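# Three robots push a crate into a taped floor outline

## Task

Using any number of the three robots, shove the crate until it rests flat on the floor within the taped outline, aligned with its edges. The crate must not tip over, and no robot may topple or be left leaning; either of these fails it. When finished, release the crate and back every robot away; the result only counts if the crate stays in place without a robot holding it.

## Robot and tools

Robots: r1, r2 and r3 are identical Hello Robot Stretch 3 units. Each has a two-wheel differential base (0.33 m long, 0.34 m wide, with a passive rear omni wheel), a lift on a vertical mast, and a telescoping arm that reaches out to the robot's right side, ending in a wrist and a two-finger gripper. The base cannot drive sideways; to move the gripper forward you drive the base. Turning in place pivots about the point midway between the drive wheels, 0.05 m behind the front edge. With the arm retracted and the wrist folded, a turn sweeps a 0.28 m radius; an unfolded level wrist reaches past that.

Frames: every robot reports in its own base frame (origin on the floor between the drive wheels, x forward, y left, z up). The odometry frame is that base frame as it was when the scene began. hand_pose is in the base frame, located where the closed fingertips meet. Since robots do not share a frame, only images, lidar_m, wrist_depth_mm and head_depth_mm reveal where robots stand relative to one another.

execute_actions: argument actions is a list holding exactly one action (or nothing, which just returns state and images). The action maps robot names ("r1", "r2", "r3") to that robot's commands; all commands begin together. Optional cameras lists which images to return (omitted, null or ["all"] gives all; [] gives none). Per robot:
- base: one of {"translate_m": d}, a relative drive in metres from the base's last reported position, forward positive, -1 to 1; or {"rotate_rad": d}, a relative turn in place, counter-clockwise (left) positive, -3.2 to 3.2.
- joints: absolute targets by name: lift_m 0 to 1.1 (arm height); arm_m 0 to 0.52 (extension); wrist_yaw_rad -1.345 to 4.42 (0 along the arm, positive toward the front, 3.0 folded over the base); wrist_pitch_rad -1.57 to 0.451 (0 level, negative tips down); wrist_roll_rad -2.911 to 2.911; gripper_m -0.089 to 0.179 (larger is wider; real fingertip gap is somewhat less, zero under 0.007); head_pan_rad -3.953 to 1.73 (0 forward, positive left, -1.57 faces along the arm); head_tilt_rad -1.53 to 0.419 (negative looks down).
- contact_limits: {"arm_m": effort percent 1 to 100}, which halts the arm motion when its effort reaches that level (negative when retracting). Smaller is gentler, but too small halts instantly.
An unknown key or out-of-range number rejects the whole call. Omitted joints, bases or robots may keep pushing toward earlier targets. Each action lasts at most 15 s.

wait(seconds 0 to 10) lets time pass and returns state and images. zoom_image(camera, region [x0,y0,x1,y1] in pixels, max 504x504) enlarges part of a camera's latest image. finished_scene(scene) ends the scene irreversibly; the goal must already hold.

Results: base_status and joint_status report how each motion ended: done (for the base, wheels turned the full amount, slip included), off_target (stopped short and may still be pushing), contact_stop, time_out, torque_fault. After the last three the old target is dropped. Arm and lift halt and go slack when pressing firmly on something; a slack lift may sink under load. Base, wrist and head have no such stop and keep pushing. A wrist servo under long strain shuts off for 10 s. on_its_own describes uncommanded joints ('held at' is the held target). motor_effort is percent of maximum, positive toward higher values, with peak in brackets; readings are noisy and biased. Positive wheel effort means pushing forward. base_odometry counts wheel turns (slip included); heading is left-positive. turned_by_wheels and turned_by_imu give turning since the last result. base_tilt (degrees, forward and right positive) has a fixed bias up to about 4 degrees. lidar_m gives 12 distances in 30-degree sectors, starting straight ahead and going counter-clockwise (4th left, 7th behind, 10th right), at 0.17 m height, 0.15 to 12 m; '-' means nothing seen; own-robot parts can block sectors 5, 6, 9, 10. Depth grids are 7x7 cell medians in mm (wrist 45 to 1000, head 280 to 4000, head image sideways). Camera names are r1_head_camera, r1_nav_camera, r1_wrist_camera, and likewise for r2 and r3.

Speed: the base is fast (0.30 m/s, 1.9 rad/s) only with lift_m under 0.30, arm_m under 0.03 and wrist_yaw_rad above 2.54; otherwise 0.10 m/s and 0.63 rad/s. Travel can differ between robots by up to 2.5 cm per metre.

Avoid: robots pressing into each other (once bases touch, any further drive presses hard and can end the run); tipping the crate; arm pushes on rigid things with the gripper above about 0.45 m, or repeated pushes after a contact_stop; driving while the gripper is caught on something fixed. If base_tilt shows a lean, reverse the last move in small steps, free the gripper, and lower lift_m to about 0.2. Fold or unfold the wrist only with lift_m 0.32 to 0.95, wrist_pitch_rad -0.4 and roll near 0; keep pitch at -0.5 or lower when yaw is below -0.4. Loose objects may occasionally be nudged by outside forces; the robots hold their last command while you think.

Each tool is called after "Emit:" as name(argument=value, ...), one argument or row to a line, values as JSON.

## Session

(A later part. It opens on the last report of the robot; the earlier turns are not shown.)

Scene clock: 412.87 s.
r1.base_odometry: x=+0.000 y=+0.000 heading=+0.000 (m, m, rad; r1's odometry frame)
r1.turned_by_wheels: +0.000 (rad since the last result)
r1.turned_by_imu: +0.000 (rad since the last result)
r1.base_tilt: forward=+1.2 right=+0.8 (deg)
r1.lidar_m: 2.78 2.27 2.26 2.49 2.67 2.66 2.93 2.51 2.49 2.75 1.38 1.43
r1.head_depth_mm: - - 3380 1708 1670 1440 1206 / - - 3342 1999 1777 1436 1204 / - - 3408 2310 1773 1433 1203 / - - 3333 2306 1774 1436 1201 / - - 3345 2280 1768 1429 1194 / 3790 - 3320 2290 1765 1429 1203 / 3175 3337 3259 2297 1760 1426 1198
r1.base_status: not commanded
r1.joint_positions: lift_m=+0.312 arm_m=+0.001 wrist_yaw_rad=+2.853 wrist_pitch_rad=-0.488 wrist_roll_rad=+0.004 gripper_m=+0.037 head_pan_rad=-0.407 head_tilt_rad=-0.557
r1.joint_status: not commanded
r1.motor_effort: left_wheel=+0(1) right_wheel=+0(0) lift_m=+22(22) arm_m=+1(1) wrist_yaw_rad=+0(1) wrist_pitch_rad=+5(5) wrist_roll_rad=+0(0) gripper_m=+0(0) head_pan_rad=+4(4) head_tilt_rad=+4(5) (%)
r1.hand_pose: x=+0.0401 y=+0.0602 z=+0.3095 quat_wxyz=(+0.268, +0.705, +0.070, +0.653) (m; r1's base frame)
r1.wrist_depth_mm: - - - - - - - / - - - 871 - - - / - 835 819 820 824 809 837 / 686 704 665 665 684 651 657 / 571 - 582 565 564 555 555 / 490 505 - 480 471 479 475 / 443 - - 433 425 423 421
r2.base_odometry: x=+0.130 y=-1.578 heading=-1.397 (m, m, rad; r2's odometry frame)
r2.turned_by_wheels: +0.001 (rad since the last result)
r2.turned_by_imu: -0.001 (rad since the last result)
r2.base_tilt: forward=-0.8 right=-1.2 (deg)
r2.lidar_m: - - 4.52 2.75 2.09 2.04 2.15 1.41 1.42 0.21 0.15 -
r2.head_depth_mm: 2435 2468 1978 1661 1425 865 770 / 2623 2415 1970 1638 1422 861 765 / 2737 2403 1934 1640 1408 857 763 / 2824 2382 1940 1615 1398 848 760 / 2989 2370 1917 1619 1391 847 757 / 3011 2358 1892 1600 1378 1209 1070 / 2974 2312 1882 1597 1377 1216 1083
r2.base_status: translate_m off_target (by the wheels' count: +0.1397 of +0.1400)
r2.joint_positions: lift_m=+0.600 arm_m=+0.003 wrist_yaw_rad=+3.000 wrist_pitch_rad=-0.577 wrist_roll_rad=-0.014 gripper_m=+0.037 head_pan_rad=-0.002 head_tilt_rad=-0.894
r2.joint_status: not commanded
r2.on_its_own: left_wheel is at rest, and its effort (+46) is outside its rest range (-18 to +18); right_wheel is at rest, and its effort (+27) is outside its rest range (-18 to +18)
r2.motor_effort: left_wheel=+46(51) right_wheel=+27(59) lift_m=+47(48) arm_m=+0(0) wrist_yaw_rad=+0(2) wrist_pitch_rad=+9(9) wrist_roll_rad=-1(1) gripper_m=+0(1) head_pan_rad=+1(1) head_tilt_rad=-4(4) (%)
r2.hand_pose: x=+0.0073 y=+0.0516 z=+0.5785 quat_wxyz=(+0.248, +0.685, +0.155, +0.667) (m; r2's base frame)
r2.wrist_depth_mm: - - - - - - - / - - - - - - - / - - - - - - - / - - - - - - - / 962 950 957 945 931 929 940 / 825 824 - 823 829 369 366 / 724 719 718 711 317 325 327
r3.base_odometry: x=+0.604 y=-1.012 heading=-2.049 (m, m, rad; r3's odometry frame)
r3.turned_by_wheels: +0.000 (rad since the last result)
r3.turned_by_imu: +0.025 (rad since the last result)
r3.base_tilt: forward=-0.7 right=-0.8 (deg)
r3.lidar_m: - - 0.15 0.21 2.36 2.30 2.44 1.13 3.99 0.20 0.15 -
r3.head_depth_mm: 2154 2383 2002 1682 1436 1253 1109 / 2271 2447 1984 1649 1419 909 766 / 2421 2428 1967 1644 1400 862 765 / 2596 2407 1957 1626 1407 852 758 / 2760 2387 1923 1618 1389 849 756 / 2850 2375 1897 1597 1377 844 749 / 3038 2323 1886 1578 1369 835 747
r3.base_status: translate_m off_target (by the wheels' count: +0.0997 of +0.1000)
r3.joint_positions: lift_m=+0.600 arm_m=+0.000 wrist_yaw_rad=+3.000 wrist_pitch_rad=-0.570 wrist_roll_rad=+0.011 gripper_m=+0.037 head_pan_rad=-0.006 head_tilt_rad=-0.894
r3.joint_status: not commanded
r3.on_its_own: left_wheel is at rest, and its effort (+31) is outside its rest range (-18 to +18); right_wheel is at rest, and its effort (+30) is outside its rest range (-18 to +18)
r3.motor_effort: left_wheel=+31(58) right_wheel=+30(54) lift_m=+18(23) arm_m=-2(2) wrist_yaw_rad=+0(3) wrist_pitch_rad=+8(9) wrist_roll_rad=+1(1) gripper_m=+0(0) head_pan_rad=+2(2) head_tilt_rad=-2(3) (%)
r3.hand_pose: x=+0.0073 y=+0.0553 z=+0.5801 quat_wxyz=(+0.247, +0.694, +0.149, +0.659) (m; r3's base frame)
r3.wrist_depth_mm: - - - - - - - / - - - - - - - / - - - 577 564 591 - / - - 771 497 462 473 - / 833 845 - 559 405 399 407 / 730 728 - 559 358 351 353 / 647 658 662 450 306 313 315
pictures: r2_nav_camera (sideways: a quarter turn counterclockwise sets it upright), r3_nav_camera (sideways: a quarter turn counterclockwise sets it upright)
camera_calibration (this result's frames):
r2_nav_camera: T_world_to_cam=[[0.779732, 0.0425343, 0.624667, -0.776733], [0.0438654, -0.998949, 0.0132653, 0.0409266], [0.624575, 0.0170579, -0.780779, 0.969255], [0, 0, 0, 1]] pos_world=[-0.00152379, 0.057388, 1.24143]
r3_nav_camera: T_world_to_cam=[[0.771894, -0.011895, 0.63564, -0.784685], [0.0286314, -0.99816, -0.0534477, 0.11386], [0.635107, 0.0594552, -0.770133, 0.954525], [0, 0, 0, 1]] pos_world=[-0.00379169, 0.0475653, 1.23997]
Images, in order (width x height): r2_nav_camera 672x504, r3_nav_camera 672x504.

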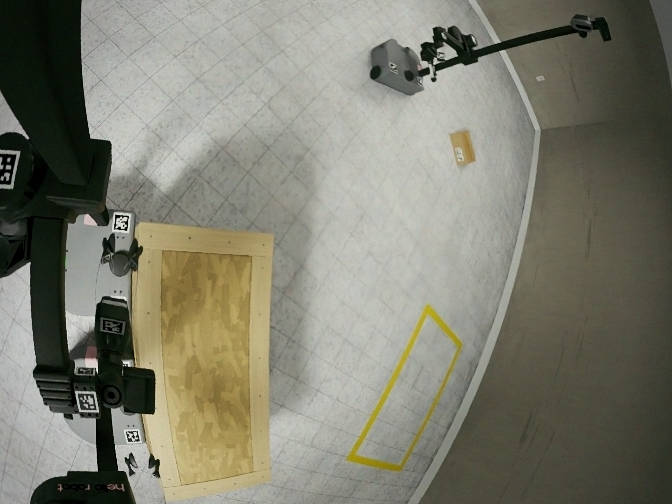

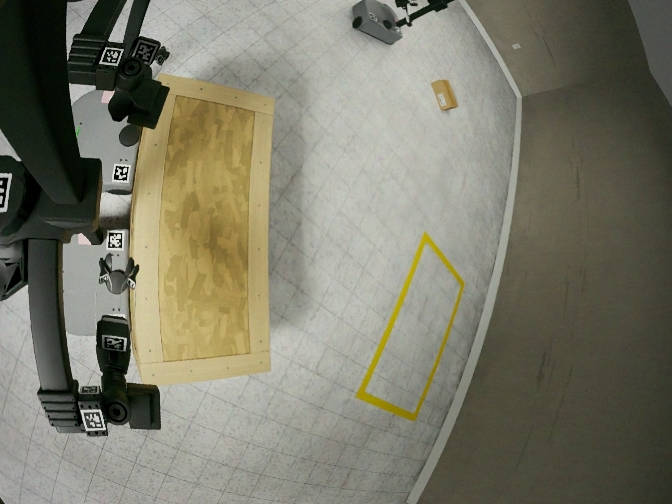

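Emit:
execute_actions(
  actions=[
    {"r3":{"base":{"translate_m":0.25}},"r2":{"base":{"translate_m":0.25}}},
  ],
  cameras=["r2_nav_camera","r3_nav_camera"],
)

Scene clock: 432.50 s.
r1.base_odometry: x=+0.000 y=+0.000 heading=+0.000 (m, m, rad; r1's odometry frame)
r1.turned_by_wheels: +0.000 (rad since the last result)
r1.turned_by_imu: -0.001 (rad since the last result)
r1.base_tilt: forward=+1.2 right=+0.8 (deg)
r1.lidar_m: 2.77 2.27 2.26 2.49 2.68 2.66 2.94 2.51 2.49 2.75 1.37 1.40
r1.head_depth_mm: - - 3360 1695 1666 1443 1206 / - - 3381 1954 1771 1440 1209 / - - 3364 2272 1774 1442 1204 / - - 3321 2324 1775 1433 1199 / - - 3320 2314 1769 1427 1201 / 3729 - 3303 2293 1769 1423 1199 / 3173 3370 3340 2284 1777 1421 1195
r1.base_status: not commanded
r1.joint_positions: lift_m=+0.312 arm_m=+0.001 wrist_yaw_rad=+2.853 wrist_pitch_rad=-0.488 wrist_roll_rad=+0.004 gripper_m=+0.037 head_pan_rad=-0.407 head_tilt_rad=-0.557
r1.joint_status: not commanded
r1.motor_effort: left_wheel=+1(0) right_wheel=+0(0) lift_m=+22(22) arm_m=+1(1) wrist_yaw_rad=+0(1) wrist_pitch_rad=+5(5) wrist_roll_rad=+0(0) gripper_m=+0(0) head_pan_rad=+4(4) head_tilt_rad=+5(5) (%)
r1.hand_pose: x=+0.0401 y=+0.0602 z=+0.3095 quat_wxyz=(+0.268, +0.705, +0.070, +0.653) (m; r1's base frame)
r1.wrist_depth_mm: - - - - - - - / - - - 880 - - - / - 853 836 832 822 816 804 / 673 684 659 678 670 673 648 / 567 - 586 562 573 564 558 / 492 497 - 486 468 480 484 / 443 - - 434 428 427 428
r2.base_odometry: x=+0.173 y=-1.824 heading=-1.396 (m, m, rad; r2's odometry frame)
r2.turned_by_wheels: +0.001 (rad since the last result)
r2.turned_by_imu: +0.003 (rad since the last result)
r2.base_tilt: forward=-0.7 right=-1.2 (deg)
r2.lidar_m: - - 4.51 2.77 2.10 2.05 2.17 1.42 1.44 0.21 0.15 -
r2.head_depth_mm: 2435 2461 1970 1652 1421 866 771 / 2576 2423 1957 1654 1415 858 767 / 2738 2397 1933 1634 1413 853 763 / 2892 2386 1929 1629 1416 854 760 / 2971 2355 1925 1612 1394 845 757 / 3052 2326 1898 1601 1387 1195 1050 / 3004 2325 1885 1592 1364 1208 1088
r2.base_status: translate_m off_target (by the wheels' count: +0.2497 of +0.2500)
r2.joint_positions: lift_m=+0.600 arm_m=+0.003 wrist_yaw_rad=+3.000 wrist_pitch_rad=-0.577 wrist_roll_rad=-0.014 gripper_m=+0.037 head_pan_rad=-0.002 head_tilt_rad=-0.894
r2.joint_status: not commanded
r2.on_its_own: left_wheel is at rest, and its effort (+48) is outside its rest range (-18 to +18); right_wheel is at rest, and its effort (+29) is outside its rest range (-18 to +18)
r2.motor_effort: left_wheel=+48(52) right_wheel=+29(54) lift_m=+47(47) arm_m=+0(0) wrist_yaw_rad=+0(1) wrist_pitch_rad=+9(10) wrist_roll_rad=-1(1) gripper_m=+0(0) head_pan_rad=+1(1) head_tilt_rad=-4(4) (%)
r2.hand_pose: x=+0.0073 y=+0.0516 z=+0.5785 quat_wxyz=(+0.248, +0.685, +0.155, +0.667) (m; r2's base frame)
r2.wrist_depth_mm: - - - - - - - / - - - - - - - / - - - - - - - / - - - - - - - / 938 936 993 945 925 917 952 / 829 837 - 825 827 365 367 / 737 736 715 705 317 324 326
r3.base_odometry: x=+0.489 y=-1.234 heading=-2.049 (m, m, rad; r3's odometry frame)
r3.turned_by_wheels: +0.000 (rad since the last result)
r3.turned_by_imu: +0.004 (rad since the last result)
r3.base_tilt: forward=-0.6 right=-0.8 (deg)
r3.lidar_m: - - 0.15 0.21 2.37 2.32 2.46 1.15 4.00 0.21 0.15 -
r3.head_depth_mm: 2132 2371 1993 1666 1436 1256 1104 / 2220 2444 1985 1658 1418 892 766 / 2386 2458 1959 1633 1417 862 765 / 2574 2423 1965 1618 1394 854 757 / 2757 2406 1933 1610 1389 848 757 / 2866 2346 1906 1604 1388 845 753 / 2975 2323 1875 1585 1374 837 745
r3.base_status: translate_m off_target (by the wheels' count: +0.2497 of +0.2500)
r3.joint_positions: lift_m=+0.600 arm_m=+0.000 wrist_yaw_rad=+3.001 wrist_pitch_rad=-0.570 wrist_roll_rad=+0.011 gripper_m=+0.037 head_pan_rad=-0.005 head_tilt_rad=-0.894
r3.joint_status: not commanded
r3.on_its_own: left_wheel is at rest, and its effort (+30) is outside its rest range (-18 to +18); right_wheel is at rest, and its effort (+26) is outside its rest range (-18 to +18)
r3.motor_effort: left_wheel=+30(61) right_wheel=+26(53) lift_m=+18(20) arm_m=-2(2) wrist_yaw_rad=+0(3) wrist_pitch_rad=+8(10) wrist_roll_rad=+1(1) gripper_m=+0(0) head_pan_rad=+3(1) head_tilt_rad=-1(2) (%)
r3.hand_pose: x=+0.0073 y=+0.0553 z=+0.5801 quat_wxyz=(+0.247, +0.694, +0.149, +0.659) (m; r3's base frame)
r3.wrist_depth_mm: - - - - - - - / - - - - - - - / - - - 580 566 591 - / - - 776 491 466 476 - / 838 845 - 561 407 401 408 / 737 738 - 553 360 352 353 / 649 652 668 446 307 314 313
pictures: r2_nav_camera (sideways: a quarter turn counterclockwise sets it upright), r3_nav_camera (sideways: a quarter turn counterclockwise sets it upright)
camera_calibration (this result's frames):
r2_nav_camera: T_world_to_cam=[[0.779732, 0.0425345, 0.624667, -0.776733], [0.0438655, -0.998949, 0.0132653, 0.0409266], [0.624575, 0.017058, -0.780779, 0.969255], [0, 0, 0, 1]] pos_world=[-0.0015238, 0.057388, 1.24143]
r3_nav_camera: T_world_to_cam=[[0.772005, -0.0114554, 0.635513, -0.78452], [0.0291918, -0.998144, -0.0534534, 0.113864], [0.634946, 0.059818, -0.770237, 0.954662], [0, 0, 0, 1]] pos_world=[-0.00382901, 0.0475598, 1.23998]
Images, in order (width x height): r2_nav_camera 672x504, r3_nav_camera 672x504.

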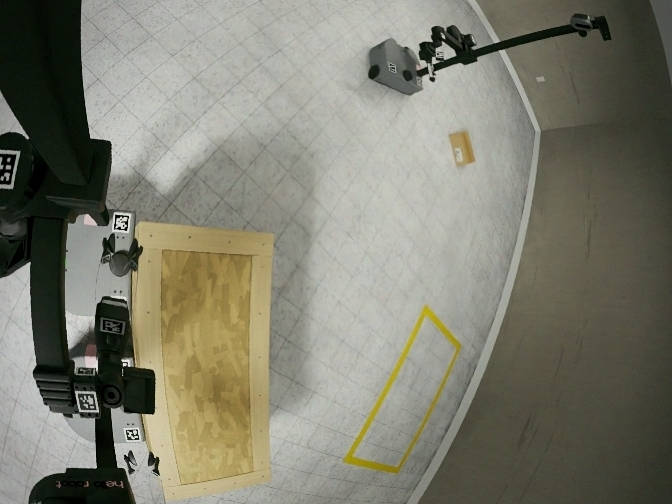

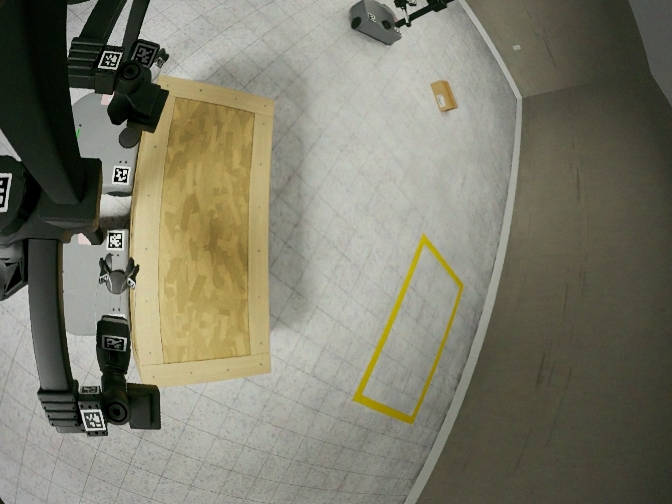

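Emit:
execute_actions(
  actions=[
    {"r1":{"base":{"rotate_rad":-1.42},"joints":{"lift_m":0.27,"wrist_yaw_rad":3.0,"head_pan_rad":0,"head_tilt_rad":-0.9}},"r2":{"base":{"translate_m":-0.3},"joints":{"lift_m":0.28}},"r3":{"base":{"translate_m":-0.7},"joints":{"lift_m":0.28}}},
  ],
  cameras=[],
)

Emit:
execute_actions(
  actions=[
    {"r1":{"base":{"translate_m":1.0}},"r2":{"base":{"rotate_rad":0.4}},"r3":{"base":{"rotate_rad":0.3}}},
  ],
  cameras=["r1_nav_camera","r3_nav_camera"],
)

Scene clock: 515.77 s.
r1.base_odometry: x=+0.000 y=+0.000 heading=-1.420 (m, m, rad; r1's odometry frame)
r1.turned_by_wheels: -1.420 (rad since the last result)
r1.turned_by_imu: -1.429 (rad since the last result)
r1.base_tilt: forward=+1.2 right=+0.8 (deg)
r1.lidar_m: 3.00 1.37 1.78 2.52 2.26 2.27 2.73 2.66 2.67 2.79 2.49 2.51
r1.head_depth_mm: 2536 2342 1899 1607 1383 1225 1093 / 2770 2315 1893 1598 1390 1223 1092 / 2932 2317 1888 1603 1387 1219 1089 / 3052 2319 1897 1607 1381 1222 1090 / 3000 2316 1903 1596 1386 1218 1094 / 2876 2116 1891 1601 1391 1221 1092 / 2150 2033 1799 1603 1390 1225 1092
r1.base_status: done
r1.joint_positions: lift_m=+0.270 arm_m=+0.001 wrist_yaw_rad=+2.997 wrist_pitch_rad=-0.488 wrist_roll_rad=+0.004 gripper_m=+0.037 head_pan_rad=-0.007 head_tilt_rad=-0.889
r1.joint_status: all done
r1.motor_effort: left_wheel=+3(14) right_wheel=-2(6) lift_m=+21(22) arm_m=+1(1) wrist_yaw_rad=+4(5) wrist_pitch_rad=+5(5) wrist_roll_rad=+0(0) gripper_m=+0(1) head_pan_rad=+4(32) head_tilt_rad=-5(36) (%)
r1.hand_pose: x=+0.0097 y=+0.0668 z=+0.2674 quat_wxyz=(+0.221, +0.698, +0.121, +0.671) (m; r1's base frame)
r1.wrist_depth_mm: - - - - - - - / - - 957 971 960 943 915 / 760 750 755 743 734 741 714 / 622 619 615 614 589 595 602 / 508 519 - 542 514 503 508 / 454 - - - 423 436 432 / - - - - 387 384 379
r2.base_odometry: x=+0.121 y=-1.528 heading=-1.396 (m, m, rad; r2's odometry frame)
r2.turned_by_wheels: +0.000 (rad since the last result)
r2.turned_by_imu: -0.004 (rad since the last result)
r2.base_tilt: forward=-0.8 right=-1.1 (deg)
r2.lidar_m: 0.35 0.36 4.54 2.43 1.85 1.80 1.90 0.55 0.58 4.00 0.51 0.37
r2.head_depth_mm: 2653 2456 1970 1144 985 1185 1114 / 2806 2431 1954 1139 982 1177 1107 / 2878 2399 1940 1129 978 1169 1098 / 3034 2394 1943 1122 968 1154 1096 / 3112 2381 1918 1531 962 1154 1091 / 3046 2348 1900 1595 1382 1215 1085 / 3001 2313 1883 1597 1375 1209 1079
r2.base_status: done
r2.joint_positions: lift_m=+0.280 arm_m=+0.003 wrist_yaw_rad=+3.000 wrist_pitch_rad=-0.577 wrist_roll_rad=-0.014 gripper_m=+0.037 head_pan_rad=-0.002 head_tilt_rad=-0.894
r2.joint_status: all done
r2.motor_effort: left_wheel=+1(44) right_wheel=-1(29) lift_m=+27(43) arm_m=-1(0) wrist_yaw_rad=+1(0) wrist_pitch_rad=+9(9) wrist_roll_rad=-1(1) gripper_m=+0(0) head_pan_rad=+0(1) head_tilt_rad=-4(4) (%)
r2.hand_pose: x=+0.0073 y=+0.0516 z=+0.2591 quat_wxyz=(+0.248, +0.685, +0.155, +0.667) (m; r2's base frame)
r2.wrist_depth_mm: - - - - - - - / 916 - 913 893 896 928 920 / 725 - 733 726 729 725 718 / 608 601 603 607 595 593 602 / 510 519 531 538 519 520 508 / 459 - - - 463 445 407 / - - - - 389 397 392
r3.base_odometry: x=+0.811 y=-0.612 heading=-2.049 (m, m, rad; r3's odometry frame)
r3.turned_by_wheels: +0.000 (rad since the last result)
r3.turned_by_imu: -0.003 (rad since the last result)
r3.base_tilt: forward=-0.6 right=-0.8 (deg)
r3.lidar_m: 0.75 0.78 0.59 2.33 1.77 1.73 1.84 0.62 0.60 3.83 3.10 0.78
r3.head_depth_mm: 2650 2493 2006 1696 1438 1250 1113 / 2796 2471 1991 1660 1422 1245 1105 / 2931 2464 1860 1200 1379 1245 1102 / 3054 2430 1351 1208 1374 1226 1095 / 3139 2399 1338 1204 1374 1223 1090 / 3095 2372 1327 1196 1352 1219 1075 / 3043 2329 1313 1186 1353 1084 1056
r3.base_status: done
r3.joint_positions: lift_m=+0.280 arm_m=+0.000 wrist_yaw_rad=+3.001 wrist_pitch_rad=-0.570 wrist_roll_rad=+0.011 gripper_m=+0.037 head_pan_rad=-0.005 head_tilt_rad=-0.894
r3.joint_status: all done
r3.motor_effort: left_wheel=-1(28) right_wheel=+1(23) lift_m=+12(17) arm_m=-2(2) wrist_yaw_rad=+0(0) wrist_pitch_rad=+8(8) wrist_roll_rad=+1(1) gripper_m=-1(0) head_pan_rad=+3(2) head_tilt_rad=-1(2) (%)
r3.hand_pose: x=+0.0073 y=+0.0553 z=+0.2605 quat_wxyz=(+0.247, +0.694, +0.149, +0.659) (m; r3's base frame)
r3.wrist_depth_mm: - - - - 655 - - / 818 - 824 803 519 533 722 / 638 641 672 645 473 465 673 / 542 548 558 562 532 538 577 / 465 486 - - 497 490 493 / - - - - 438 429 430 / - - - - 378 377 381
pictures: none
No camera images: the call's "cameras" was empty. Leave "cameras" out to get every camera's image.

Scene clock: 520.87 s.
r1.base_odometry: x=+0.150 y=-0.989 heading=-1.420 (m, m, rad; r1's odometry frame)
r1.turned_by_wheels: +0.000 (rad since the last result)
r1.turned_by_imu: +0.003 (rad since the last result)
r1.base_tilt: forward=+1.1 right=+0.8 (deg)
r1.lidar_m: 2.23 1.08 0.79 0.79 2.91 2.92 3.51 3.38 3.32 2.05 1.84 1.85
r1.head_depth_mm: 1885 2097 1912 1601 1390 1224 1093 / 2087 2242 1909 1601 1385 1218 1088 / 2322 2307 1892 1597 1390 1222 1096 / 2646 2333 1898 1611 1386 1218 1091 / 2901 2302 1899 1613 1382 1227 1088 / 3020 2338 1887 1594 1391 1223 1093 / 3009 2330 1891 1502 1385 1225 1091
r1.base_status: done
r1.joint_positions: lift_m=+0.270 arm_m=+0.001 wrist_yaw_rad=+2.998 wrist_pitch_rad=-0.488 wrist_roll_rad=+0.004 gripper_m=+0.037 head_pan_rad=-0.007 head_tilt_rad=-0.890
r1.joint_status: not commanded
r1.motor_effort: left_wheel=+3(13) right_wheel=-2(5) lift_m=+20(20) arm_m=+0(1) wrist_yaw_rad=+1(3) wrist_pitch_rad=+6(5) wrist_roll_rad=+0(0) gripper_m=+0(1) head_pan_rad=+4(4) head_tilt_rad=-6(7) (%)
r1.hand_pose: x=+0.0096 y=+0.0668 z=+0.2673 quat_wxyz=(+0.220, +0.698, +0.121, +0.671) (m; r1's base frame)
r1.wrist_depth_mm: - - - 826 780 - 867 / - - 996 887 881 961 833 / 767 740 753 753 762 726 734 / 628 619 611 617 600 598 589 / 519 513 - - 509 502 496 / 461 - - - 425 432 432 / - - - - 382 383 382
r2.base_odometry: x=+0.121 y=-1.528 heading=-0.996 (m, m, rad; r2's odometry frame)
r2.turned_by_wheels: +0.400 (rad since the last result)
r2.turned_by_imu: +0.396 (rad since the last result)
r2.base_tilt: forward=-0.7 right=-1.3 (deg)
r2.lidar_m: 0.35 1.08 2.75 1.91 1.81 1.84 0.60 0.58 4.31 0.58 0.38 0.35
r2.head_depth_mm: 3067 2462 1969 1668 986 880 1086 / 3188 2427 1961 1642 979 907 1105 / 3175 2405 1945 1628 973 1014 1100 / 3166 2375 1920 1618 1364 1169 1094 / 3083 2382 1903 1606 1387 1223 1089 / 3058 2337 1896 1601 1385 1222 1087 / 3026 2322 1551 1494 1378 1213 1083
r2.base_status: done
r2.joint_positions: lift_m=+0.280 arm_m=+0.003 wrist_yaw_rad=+3.000 wrist_pitch_rad=-0.577 wrist_roll_rad=-0.014 gripper_m=+0.037 head_pan_rad=-0.002 head_tilt_rad=-0.894
r2.joint_status: not commanded
r2.motor_effort: left_wheel=-1(7) right_wheel=+1(7) lift_m=+27(27) arm_m=-1(1) wrist_yaw_rad=+1(0) wrist_pitch_rad=+9(9) wrist_roll_rad=-1(1) gripper_m=+0(0) head_pan_rad=+1(1) head_tilt_rad=-4(4) (%)
r2.hand_pose: x=+0.0073 y=+0.0516 z=+0.2591 quat_wxyz=(+0.248, +0.685, +0.155, +0.667) (m; r2's base frame)
r2.wrist_depth_mm: - - - - - - - / 904 - 912 903 902 894 907 / 722 - 723 727 719 716 725 / 607 604 597 599 602 603 604 / 516 513 532 549 508 513 511 / 458 - - - 459 448 443 / - - - - 389 399 400
r3.base_odometry: x=+0.811 y=-0.612 heading=-1.749 (m, m, rad; r3's odometry frame)
r3.turned_by_wheels: +0.300 (rad since the last result)
r3.turned_by_imu: +0.295 (rad since the last result)
r3.base_tilt: forward=-0.7 right=-0.8 (deg)
r3.lidar_m: 0.75 0.59 0.62 1.91 1.74 1.75 2.15 0.59 0.68 3.39 3.02 0.75
r3.head_depth_mm: 2966 2514 2007 1190 1393 1244 1115 / 3145 2460 1956 1170 1340 1250 1105 / 3199 2472 1358 1196 1357 1228 1097 / 3167 2403 1360 1217 1391 1227 1089 / 3144 2335 1336 1251 1390 1222 1084 / 2895 2348 1329 1305 1135 1098 1079 / 3071 2339 1878 1561 1126 1063 1069
r3.base_status: done
r3.joint_positions: lift_m=+0.280 arm_m=+0.000 wrist_yaw_rad=+3.001 wrist_pitch_rad=-0.570 wrist_roll_rad=+0.011 gripper_m=+0.037 head_pan_rad=-0.005 head_tilt_rad=-0.894
r3.joint_status: not commanded
r3.motor_effort: left_wheel=-2(5) right_wheel=+2(7) lift_m=+12(12) arm_m=-2(2) wrist_yaw_rad=-1(0) wrist_pitch_rad=+8(7) wrist_roll_rad=+1(1) gripper_m=+0(1) head_pan_rad=+2(3) head_tilt_rad=-1(2) (%)
r3.hand_pose: x=+0.0073 y=+0.0553 z=+0.2605 quat_wxyz=(+0.247, +0.694, +0.149, +0.659) (m; r3's base frame)
r3.wrist_depth_mm: - - - - - - - / 804 - 818 845 857 527 539 / 650 643 668 674 635 443 421 / 541 546 558 561 540 405 370 / 469 484 - - 494 458 431 / - - - - 432 430 430 / - - - - 377 377 384
pictures: r1_nav_camera (sideways: a quarter turn counterclockwise sets it upright), r3_nav_camera (sideways: a quarter turn counterclockwise sets it upright)
camera_calibration (this result's frames):
r1_nav_camera: T_world_to_cam=[[0.769286, 0.0297213, 0.638213, -0.798148], [-0.0096303, -0.998264, 0.0580969, -0.0206676], [0.638832, -0.0508393, -0.767664, 0.952429], [0, 0, 0, 1]] pos_world=[0.00536219, 0.0515112, 1.24174]
r3_nav_camera: T_world_to_cam=[[0.772005, -0.0114555, 0.635513, -0.78452], [0.0291917, -0.998144, -0.0534534, 0.113864], [0.634946, 0.059818, -0.770237, 0.954662], [0, 0, 0, 1]] pos_world=[-0.00382902, 0.0475598, 1.23998]
Images, in order (width x height): r1_nav_camera 672x504, r3_nav_camera 672x504.

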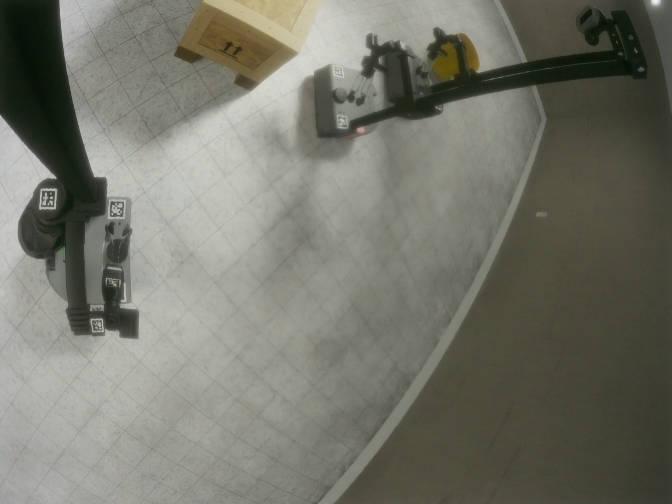

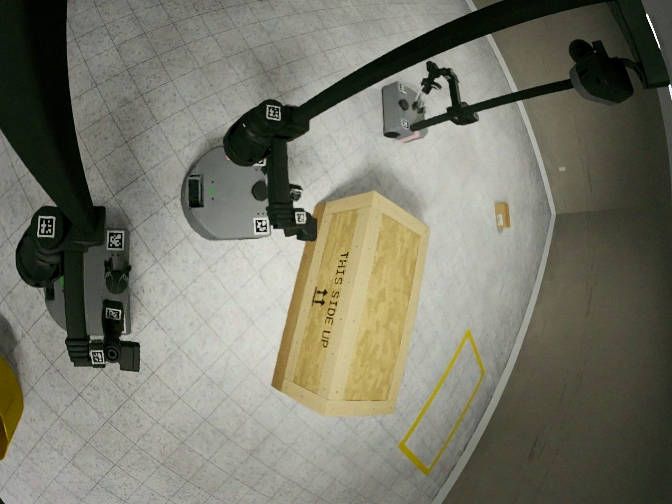

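Emit:
execute_actions(
  actions=[
    {"r1":{"base":{"translate_m":1.0}},"r2":{"base":{"translate_m":0.23}}},
  ],
  cameras=[],
)

Emit:
execute_actions(
  actions=[
    {"r1":{"base":{"translate_m":0.3}},"r2":{"base":{"rotate_rad":-0.4},"joints":{"lift_m":0.6}},"r3":{"base":{"translate_m":0.5}}},
  ],
  cameras=[],
)

Emit:
execute_actions(
  actions=[
    {"r1":{"base":{"rotate_rad":1.33}},"r2":{"base":{"translate_m":0.13}},"r3":{"base":{"rotate_rad":-0.3},"joints":{"lift_m":0.6}}},
  ],
  cameras=["r1_nav_camera","r2_nav_camera","r3_nav_camera"],
)

Scene clock: 536.43 s.
r1.base_odometry: x=+0.301 y=-1.977 heading=-1.420 (m, m, rad; r1's odometry frame)
r1.turned_by_wheels: +0.000 (rad since the last result)
r1.turned_by_imu: +0.002 (rad since the last result)
r1.base_tilt: forward=+1.2 right=+0.8 (deg)
r1.lidar_m: 1.44 2.78 1.00 1.29 0.86 1.08 4.31 4.14 2.13 1.33 1.19 1.19
r1.head_depth_mm: 1210 1359 1548 1606 1389 1222 1094 / 1338 1527 1768 1603 1385 1225 1090 / 1506 1744 1843 1601 1388 1223 1089 / 1700 1997 1887 1609 1391 1219 1092 / 1973 2243 1904 1587 1386 1224 1089 / 2339 2322 1910 1599 1385 1220 1092 / 2758 2316 1892 1606 1386 1220 1090
r1.base_status: done
r1.joint_positions: lift_m=+0.270 arm_m=+0.001 wrist_yaw_rad=+2.998 wrist_pitch_rad=-0.488 wrist_roll_rad=+0.004 gripper_m=+0.037 head_pan_rad=-0.007 head_tilt_rad=-0.890
r1.joint_status: not commanded
r1.motor_effort: left_wheel=+2(12) right_wheel=-2(5) lift_m=+20(21) arm_m=+1(1) wrist_yaw_rad=+2(4) wrist_pitch_rad=+6(5) wrist_roll_rad=+0(0) gripper_m=+0(1) head_pan_rad=+4(4) head_tilt_rad=-6(7) (%)
r1.hand_pose: x=+0.0096 y=+0.0668 z=+0.2673 quat_wxyz=(+0.220, +0.698, +0.121, +0.671) (m; r1's base frame)
r1.wrist_depth_mm: 663 - - - 989 - - / 659 - 761 987 984 933 902 / 693 585 742 750 742 728 712 / 621 622 616 615 594 595 592 / 519 510 - - 511 507 502 / 456 - - - 426 434 434 / - - - - 384 386 381
r2.base_odometry: x=+0.246 y=-1.721 heading=-0.996 (m, m, rad; r2's odometry frame)
r2.turned_by_wheels: +0.000 (rad since the last result)
r2.turned_by_imu: -0.002 (rad since the last result)
r2.base_tilt: forward=-0.5 right=-1.0 (deg)
r2.lidar_m: 4.15 4.34 2.95 2.05 1.94 1.97 0.82 0.79 4.33 0.23 0.15 -
r2.head_depth_mm: 2970 2466 1974 1659 1426 864 772 / 3156 2440 1969 1656 1410 858 768 / 3085 2430 1944 1645 1372 855 785 / 3130 2352 1932 1620 1402 1226 1049 / 3102 2382 1916 1612 1395 1223 1089 / 3051 2320 1913 1601 1383 1218 1082 / 3032 2317 1870 1593 1372 1211 1082
r2.base_status: done
r2.joint_positions: lift_m=+0.280 arm_m=+0.003 wrist_yaw_rad=+3.000 wrist_pitch_rad=-0.577 wrist_roll_rad=-0.014 gripper_m=+0.037 head_pan_rad=-0.002 head_tilt_rad=-0.894
r2.joint_status: not commanded
r2.motor_effort: left_wheel=-2(5) right_wheel=+2(9) lift_m=+27(27) arm_m=+0(1) wrist_yaw_rad=+1(1) wrist_pitch_rad=+9(9) wrist_roll_rad=-1(1) gripper_m=+0(0) head_pan_rad=+2(1) head_tilt_rad=-4(4) (%)
r2.hand_pose: x=+0.0073 y=+0.0516 z=+0.2591 quat_wxyz=(+0.248, +0.685, +0.155, +0.667) (m; r2's base frame)
r2.wrist_depth_mm: - - 785 - - - - / 890 - 619 914 881 893 910 / 696 - 673 719 718 731 720 / 605 600 605 600 599 607 605 / 510 519 524 541 516 519 513 / 464 - - - 457 447 451 / - - - - 392 398 399
r3.base_odometry: x=+0.811 y=-0.612 heading=-1.749 (m, m, rad; r3's odometry frame)
r3.turned_by_wheels: +0.000 (rad since the last result)
r3.turned_by_imu: -0.001 (rad since the last result)
r3.base_tilt: forward=-0.6 right=-0.7 (deg)
r3.lidar_m: 0.75 0.80 1.01 1.91 1.74 1.75 2.15 0.59 0.68 3.37 3.03 0.75
r3.head_depth_mm: 2986 2527 2002 1191 1403 1248 1107 / 3165 2457 2019 1170 1332 1238 1103 / 3239 2417 1357 1194 1353 1240 1103 / 3236 2417 1351 1210 1386 1232 1093 / 3159 2393 1337 1253 1394 1223 1089 / 2904 2360 1329 1193 1256 1218 1084 / 3043 2337 1900 1287 1203 1201 1076
r3.base_status: not commanded
r3.joint_positions: lift_m=+0.280 arm_m=+0.000 wrist_yaw_rad=+3.001 wrist_pitch_rad=-0.570 wrist_roll_rad=+0.011 gripper_m=+0.037 head_pan_rad=-0.005 head_tilt_rad=-0.894
r3.joint_status: not commanded
r3.motor_effort: left_wheel=-2(2) right_wheel=+2(3) lift_m=+12(12) arm_m=-2(2) wrist_yaw_rad=-1(0) wrist_pitch_rad=+8(8) wrist_roll_rad=+1(1) gripper_m=+0(0) head_pan_rad=+2(2) head_tilt_rad=-1(2) (%)
r3.hand_pose: x=+0.0073 y=+0.0553 z=+0.2605 quat_wxyz=(+0.247, +0.694, +0.149, +0.659) (m; r3's base frame)
r3.wrist_depth_mm: - - - - 918 - - / 807 - 846 845 886 893 542 / 641 641 667 670 683 661 509 / 536 545 551 550 571 572 506 / 466 483 - - 487 484 498 / - - - - 432 428 431 / - - - - 372 380 381
pictures: none
No camera images: the call's "cameras" was empty. Leave "cameras" out to get every camera's image.

Scene clock: 540.17 s.
r1.base_odometry: x=+0.346 y=-2.274 heading=-1.420 (m, m, rad; r1's odometry frame)
r1.turned_by_wheels: +0.000 (rad since the last result)
r1.turned_by_imu: +0.001 (rad since the last result)
r1.base_tilt: forward=+1.2 right=+0.9 (deg)
r1.lidar_m: 1.21 2.32 1.48 4.15 0.90 0.79 4.57 4.36 1.77 1.11 1.00 1.00
r1.head_depth_mm: 1013 1135 1293 1479 1387 1220 1092 / 1116 1270 1482 1573 1384 1218 1090 / 1256 1440 1718 1603 1391 1221 1096 / 1416 1671 1852 1612 1387 1223 1093 / 1632 1995 1889 1593 1382 1221 1091 / 1934 2240 1893 1611 1392 1219 1089 / 2385 2325 1903 1594 1386 1224 1095
r1.base_status: done
r1.joint_positions: lift_m=+0.270 arm_m=+0.001 wrist_yaw_rad=+2.998 wrist_pitch_rad=-0.488 wrist_roll_rad=+0.004 gripper_m=+0.037 head_pan_rad=-0.007 head_tilt_rad=-0.890
r1.joint_status: not commanded
r1.motor_effort: left_wheel=+2(12) right_wheel=-1(7) lift_m=+21(21) arm_m=+1(1) wrist_yaw_rad=+4(2) wrist_pitch_rad=+5(6) wrist_roll_rad=+0(0) gripper_m=+0(1) head_pan_rad=+4(4) head_tilt_rad=-7(6) (%)
r1.hand_pose: x=+0.0096 y=+0.0668 z=+0.2673 quat_wxyz=(+0.220, +0.698, +0.121, +0.671) (m; r1's base frame)
r1.wrist_depth_mm: 977 - - - - - - / 636 - 979 980 959 969 962 / 607 692 744 758 733 727 736 / 619 612 606 615 598 602 595 / 523 512 - - 518 507 503 / 457 - - - 424 435 433 / - - - - 383 381 375
r2.base_odometry: x=+0.246 y=-1.721 heading=-1.396 (m, m, rad; r2's odometry frame)
r2.turned_by_wheels: -0.400 (rad since the last result)
r2.turned_by_imu: -0.398 (rad since the last result)
r2.base_tilt: forward=-0.5 right=-1.0 (deg)
r2.lidar_m: 4.18 4.26 4.34 2.60 1.98 0.77 2.04 1.44 0.36 0.40 0.20 0.15
r2.head_depth_mm: 2530 2470 1967 1656 983 867 1009 / 2670 2387 1969 1641 978 859 983 / 2813 2411 1956 1629 978 852 965 / 2964 2374 1927 1618 969 854 961 / 3035 2353 1933 1613 1364 1204 1073 / 3048 2316 1909 1596 1378 1221 1087 / 3005 2261 1890 1591 1379 1212 1080
r2.base_status: done
r2.joint_positions: lift_m=+0.600 arm_m=+0.003 wrist_yaw_rad=+3.000 wrist_pitch_rad=-0.577 wrist_roll_rad=-0.014 gripper_m=+0.037 head_pan_rad=-0.002 head_tilt_rad=-0.894
r2.joint_status: all done
r2.motor_effort: left_wheel=+2(9) right_wheel=-2(8) lift_m=+56(59) arm_m=-1(1) wrist_yaw_rad=+0(1) wrist_pitch_rad=+9(9) wrist_roll_rad=-1(1) gripper_m=+0(1) head_pan_rad=+1(0) head_tilt_rad=-3(3) (%)
r2.hand_pose: x=+0.0073 y=+0.0516 z=+0.5783 quat_wxyz=(+0.248, +0.685, +0.155, +0.667) (m; r2's base frame)
r2.wrist_depth_mm: - - - - - - - / - - - - - - - / - - - - - - - / - - - - - - - / 918 928 974 934 953 952 938 / 770 828 - 816 828 828 810 / 730 724 726 719 708 727 710
r3.base_odometry: x=+0.723 y=-1.104 heading=-1.749 (m, m, rad; r3's odometry frame)
r3.turned_by_wheels: +0.000 (rad since the last result)
r3.turned_by_imu: +0.001 (rad since the last result)
r3.base_tilt: forward=-0.6 right=-0.8 (deg)
r3.lidar_m: 0.27 0.33 0.40 2.25 0.94 2.07 1.09 1.05 4.04 2.98 0.31 0.27
r3.head_depth_mm: 2723 2511 2016 1668 992 868 1009 / 2928 2480 1975 1665 985 863 1056 / 3095 2434 1958 1634 982 873 1074 / 3189 2376 1939 1625 972 886 1095 / 3175 2383 1936 1614 968 907 1084 / 3073 2358 1904 1117 959 1050 1048 / 3028 2336 1887 1593 952 1006 941
r3.base_status: done
r3.joint_positions: lift_m=+0.280 arm_m=+0.000 wrist_yaw_rad=+3.001 wrist_pitch_rad=-0.570 wrist_roll_rad=+0.011 gripper_m=+0.037 head_pan_rad=-0.005 head_tilt_rad=-0.894
r3.joint_status: not commanded
r3.motor_effort: left_wheel=-2(5) right_wheel=+2(9) lift_m=+12(12) arm_m=-2(2) wrist_yaw_rad=+0(0) wrist_pitch_rad=+8(8) wrist_roll_rad=+1(1) gripper_m=+0(0) head_pan_rad=+2(2) head_tilt_rad=-1(2) (%)
r3.hand_pose: x=+0.0073 y=+0.0553 z=+0.2605 quat_wxyz=(+0.247, +0.694, +0.149, +0.659) (m; r3's base frame)
r3.wrist_depth_mm: - - - - - - 359 / 804 - 838 540 510 861 350 / 641 647 635 410 411 496 348 / 547 543 538 408 372 429 336 / 466 484 - - 425 461 329 / - - - - 435 426 322 / - - - - 374 380 313
pictures: none
No camera images: the call's "cameras" was empty. Leave "cameras" out to get every camera's image.

Scene clock: 544.90 s.
r1.base_odometry: x=+0.346 y=-2.274 heading=-0.090 (m, m, rad; r1's odometry frame)
r1.turned_by_wheels: +1.330 (rad since the last result)
r1.turned_by_imu: +1.336 (rad since the last result)
r1.base_tilt: forward=+1.2 right=+0.8 (deg)
r1.lidar_m: 1.48 0.94 0.89 4.00 4.46 2.92 1.31 1.02 1.00 1.06 1.56 1.52
r1.head_depth_mm: 3022 2326 1898 1613 1389 1221 1088 / 3018 1994 1794 1602 1389 1224 1095 / 3020 2325 1849 1604 1387 1225 1092 / 3024 2338 1899 1603 1390 1227 1094 / 2998 2321 1890 1603 1381 1223 1087 / 2995 2328 1901 1498 1380 1221 1093 / 2992 2324 1906 1409 1382 1224 1088
r1.base_status: done
r1.joint_positions: lift_m=+0.270 arm_m=+0.001 wrist_yaw_rad=+2.998 wrist_pitch_rad=-0.488 wrist_roll_rad=+0.004 gripper_m=+0.037 head_pan_rad=-0.007 head_tilt_rad=-0.890
r1.joint_status: not commanded
r1.motor_effort: left_wheel=-2(11) right_wheel=+2(9) lift_m=+20(21) arm_m=+1(1) wrist_yaw_rad=+4(3) wrist_pitch_rad=+5(6) wrist_roll_rad=+0(0) gripper_m=-1(1) head_pan_rad=+4(4) head_tilt_rad=-6(6) (%)
r1.hand_pose: x=+0.0096 y=+0.0668 z=+0.2673 quat_wxyz=(+0.220, +0.698, +0.121, +0.671) (m; r1's base frame)
r1.wrist_depth_mm: - - - - 800 872 777 / - - 998 955 805 833 743 / 765 738 755 742 723 734 703 / 614 622 601 609 604 603 591 / 523 513 - - 510 499 494 / 468 - - - 421 439 428 / - - - - 380 387 380
r2.base_odometry: x=+0.268 y=-1.849 heading=-1.396 (m, m, rad; r2's odometry frame)
r2.turned_by_wheels: +0.000 (rad since the last result)
r2.turned_by_imu: -0.212 (rad since the last result)
r2.base_tilt: forward=-0.7 right=-1.2 (deg)
r2.lidar_m: - 4.71 4.28 3.41 2.19 0.90 0.97 2.47 0.38 0.44 0.15 -
r2.head_depth_mm: 2381 2476 1967 1650 980 867 1059 / 2474 2428 1937 1645 979 857 804 / 2590 2376 1946 1628 971 855 788 / 2687 2386 1940 1627 972 854 768 / 2743 2375 1911 1616 1391 860 792 / 2826 2332 1904 1602 1382 1217 1086 / 2871 2334 1884 1597 1373 1210 1085
r2.base_status: translate_m off_target (by the wheels' count: +0.1298 of +0.1300)
r2.joint_positions: lift_m=+0.600 arm_m=+0.003 wrist_yaw_rad=+3.000 wrist_pitch_rad=-0.577 wrist_roll_rad=-0.014 gripper_m=+0.037 head_pan_rad=-0.002 head_tilt_rad=-0.895
r2.joint_status: not commanded
r2.on_its_own: left_wheel is at rest, and its effort (+25) is outside its rest range (-18 to +18); right_wheel is at rest, and its effort (+20) is outside its rest range (-18 to +18)
r2.motor_effort: left_wheel=+25(55) right_wheel=+20(55) lift_m=+51(56) arm_m=-1(0) wrist_yaw_rad=+0(2) wrist_pitch_rad=+9(10) wrist_roll_rad=-1(1) gripper_m=+0(0) head_pan_rad=+1(1) head_tilt_rad=-3(4) (%)
r2.hand_pose: x=+0.0073 y=+0.0515 z=+0.5783 quat_wxyz=(+0.248, +0.685, +0.155, +0.667) (m; r2's base frame)
r2.wrist_depth_mm: - - - - - - - / - - - - - - - / - - - - - - - / - - - - - - - / 926 930 970 955 929 954 923 / 807 823 - 813 844 807 793 / 733 737 722 723 715 335 323
r3.base_odometry: x=+0.723 y=-1.104 heading=-2.049 (m, m, rad; r3's odometry frame)
r3.turned_by_wheels: -0.300 (rad since the last result)
r3.turned_by_imu: -0.296 (rad since the last result)
r3.base_tilt: forward=-0.7 right=-0.8 (deg)
r3.lidar_m: 0.28 0.29 0.39 2.75 1.08 2.05 2.18 1.04 1.16 3.66 0.39 0.29
r3.head_depth_mm: 2359 2486 2001 1677 1032 902 1112 / 2496 2473 2011 1664 986 896 1106 / 2660 2434 1963 1638 977 892 1100 / 2781 2420 1967 1630 976 884 1100 / 2939 2363 1929 1622 964 886 1090 / 3100 2343 1909 1597 956 885 1083 / 3077 2326 1879 1582 953 881 970
r3.base_status: done
r3.joint_positions: lift_m=+0.600 arm_m=+0.000 wrist_yaw_rad=+3.001 wrist_pitch_rad=-0.570 wrist_roll_rad=+0.011 gripper_m=+0.037 head_pan_rad=-0.005 head_tilt_rad=-0.894
r3.joint_status: all done
r3.motor_effort: left_wheel=+2(7) right_wheel=-1(5) lift_m=+23(25) arm_m=-2(2) wrist_yaw_rad=-1(1) wrist_pitch_rad=+8(8) wrist_roll_rad=+1(1) gripper_m=-1(0) head_pan_rad=+2(2) head_tilt_rad=-1(1) (%)
r3.hand_pose: x=+0.0073 y=+0.0553 z=+0.5798 quat_wxyz=(+0.247, +0.694, +0.149, +0.659) (m; r3's base frame)
r3.wrist_depth_mm: - - - - - - - / - - - - - - - / 898 966 - - - 564 578 / 943 - - 792 653 472 482 / 836 840 - 677 619 424 408 / 737 737 - 644 580 408 352 / 655 660 666 690 652 416 319
pictures: r1_nav_camera (sideways: a quarter turn counterclockwise sets it upright), r2_nav_camera (sideways: a quarter turn counterclockwise sets it upright), r3_nav_camera (sideways: a quarter turn counterclockwise sets it upright)
camera_calibration (this result's frames):
r1_nav_camera: T_world_to_cam=[[0.769366, 0.0298239, 0.638112, -0.798016], [-0.0094888, -0.998266, 0.0580973, -0.0206689], [0.638738, -0.050753, -0.767749, 0.952539], [0, 0, 0, 1]] pos_world=[0.00534737, 0.0515111, 1.24174]
r2_nav_camera: T_world_to_cam=[[0.779925, 0.0425452, 0.624425, -0.77642], [0.0438839, -0.998949, 0.0132511, 0.040945], [0.624333, 0.0170674, -0.780972, 0.969508], [0, 0, 0, 1]] pos_world=[-0.00154335, 0.057388, 1.24143]
r3_nav_camera: T_world_to_cam=[[0.772005, -0.0114554, 0.635513, -0.78452], [0.0291918, -0.998144, -0.0534534, 0.113864], [0.634946, 0.059818, -0.770237, 0.954662], [0, 0, 0, 1]] pos_world=[-0.00382901, 0.0475598, 1.23998]
Images, in order (width x height): r1_nav_camera 672x504, r2_nav_camera 672x504, r3_nav_camera 672x504.

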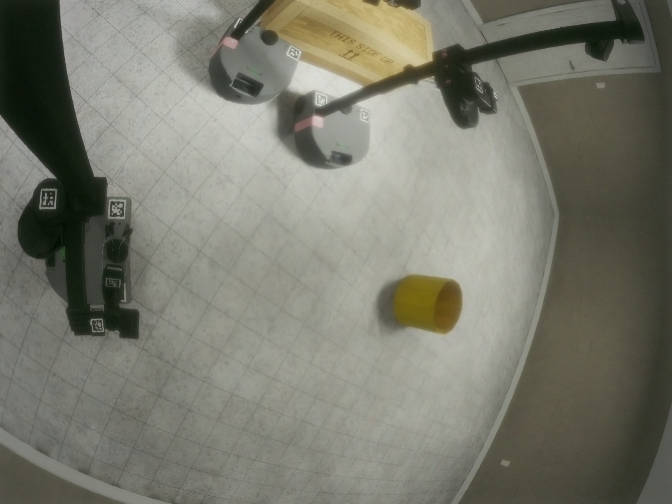

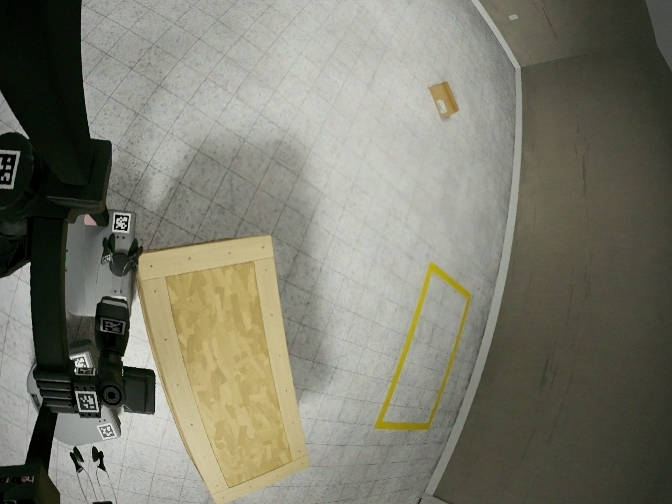

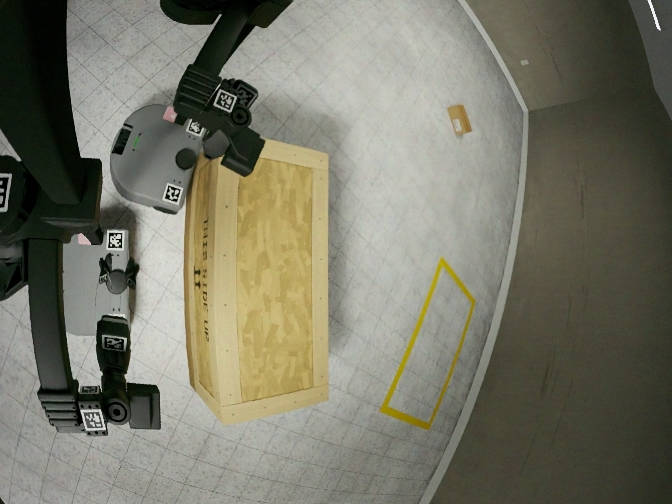

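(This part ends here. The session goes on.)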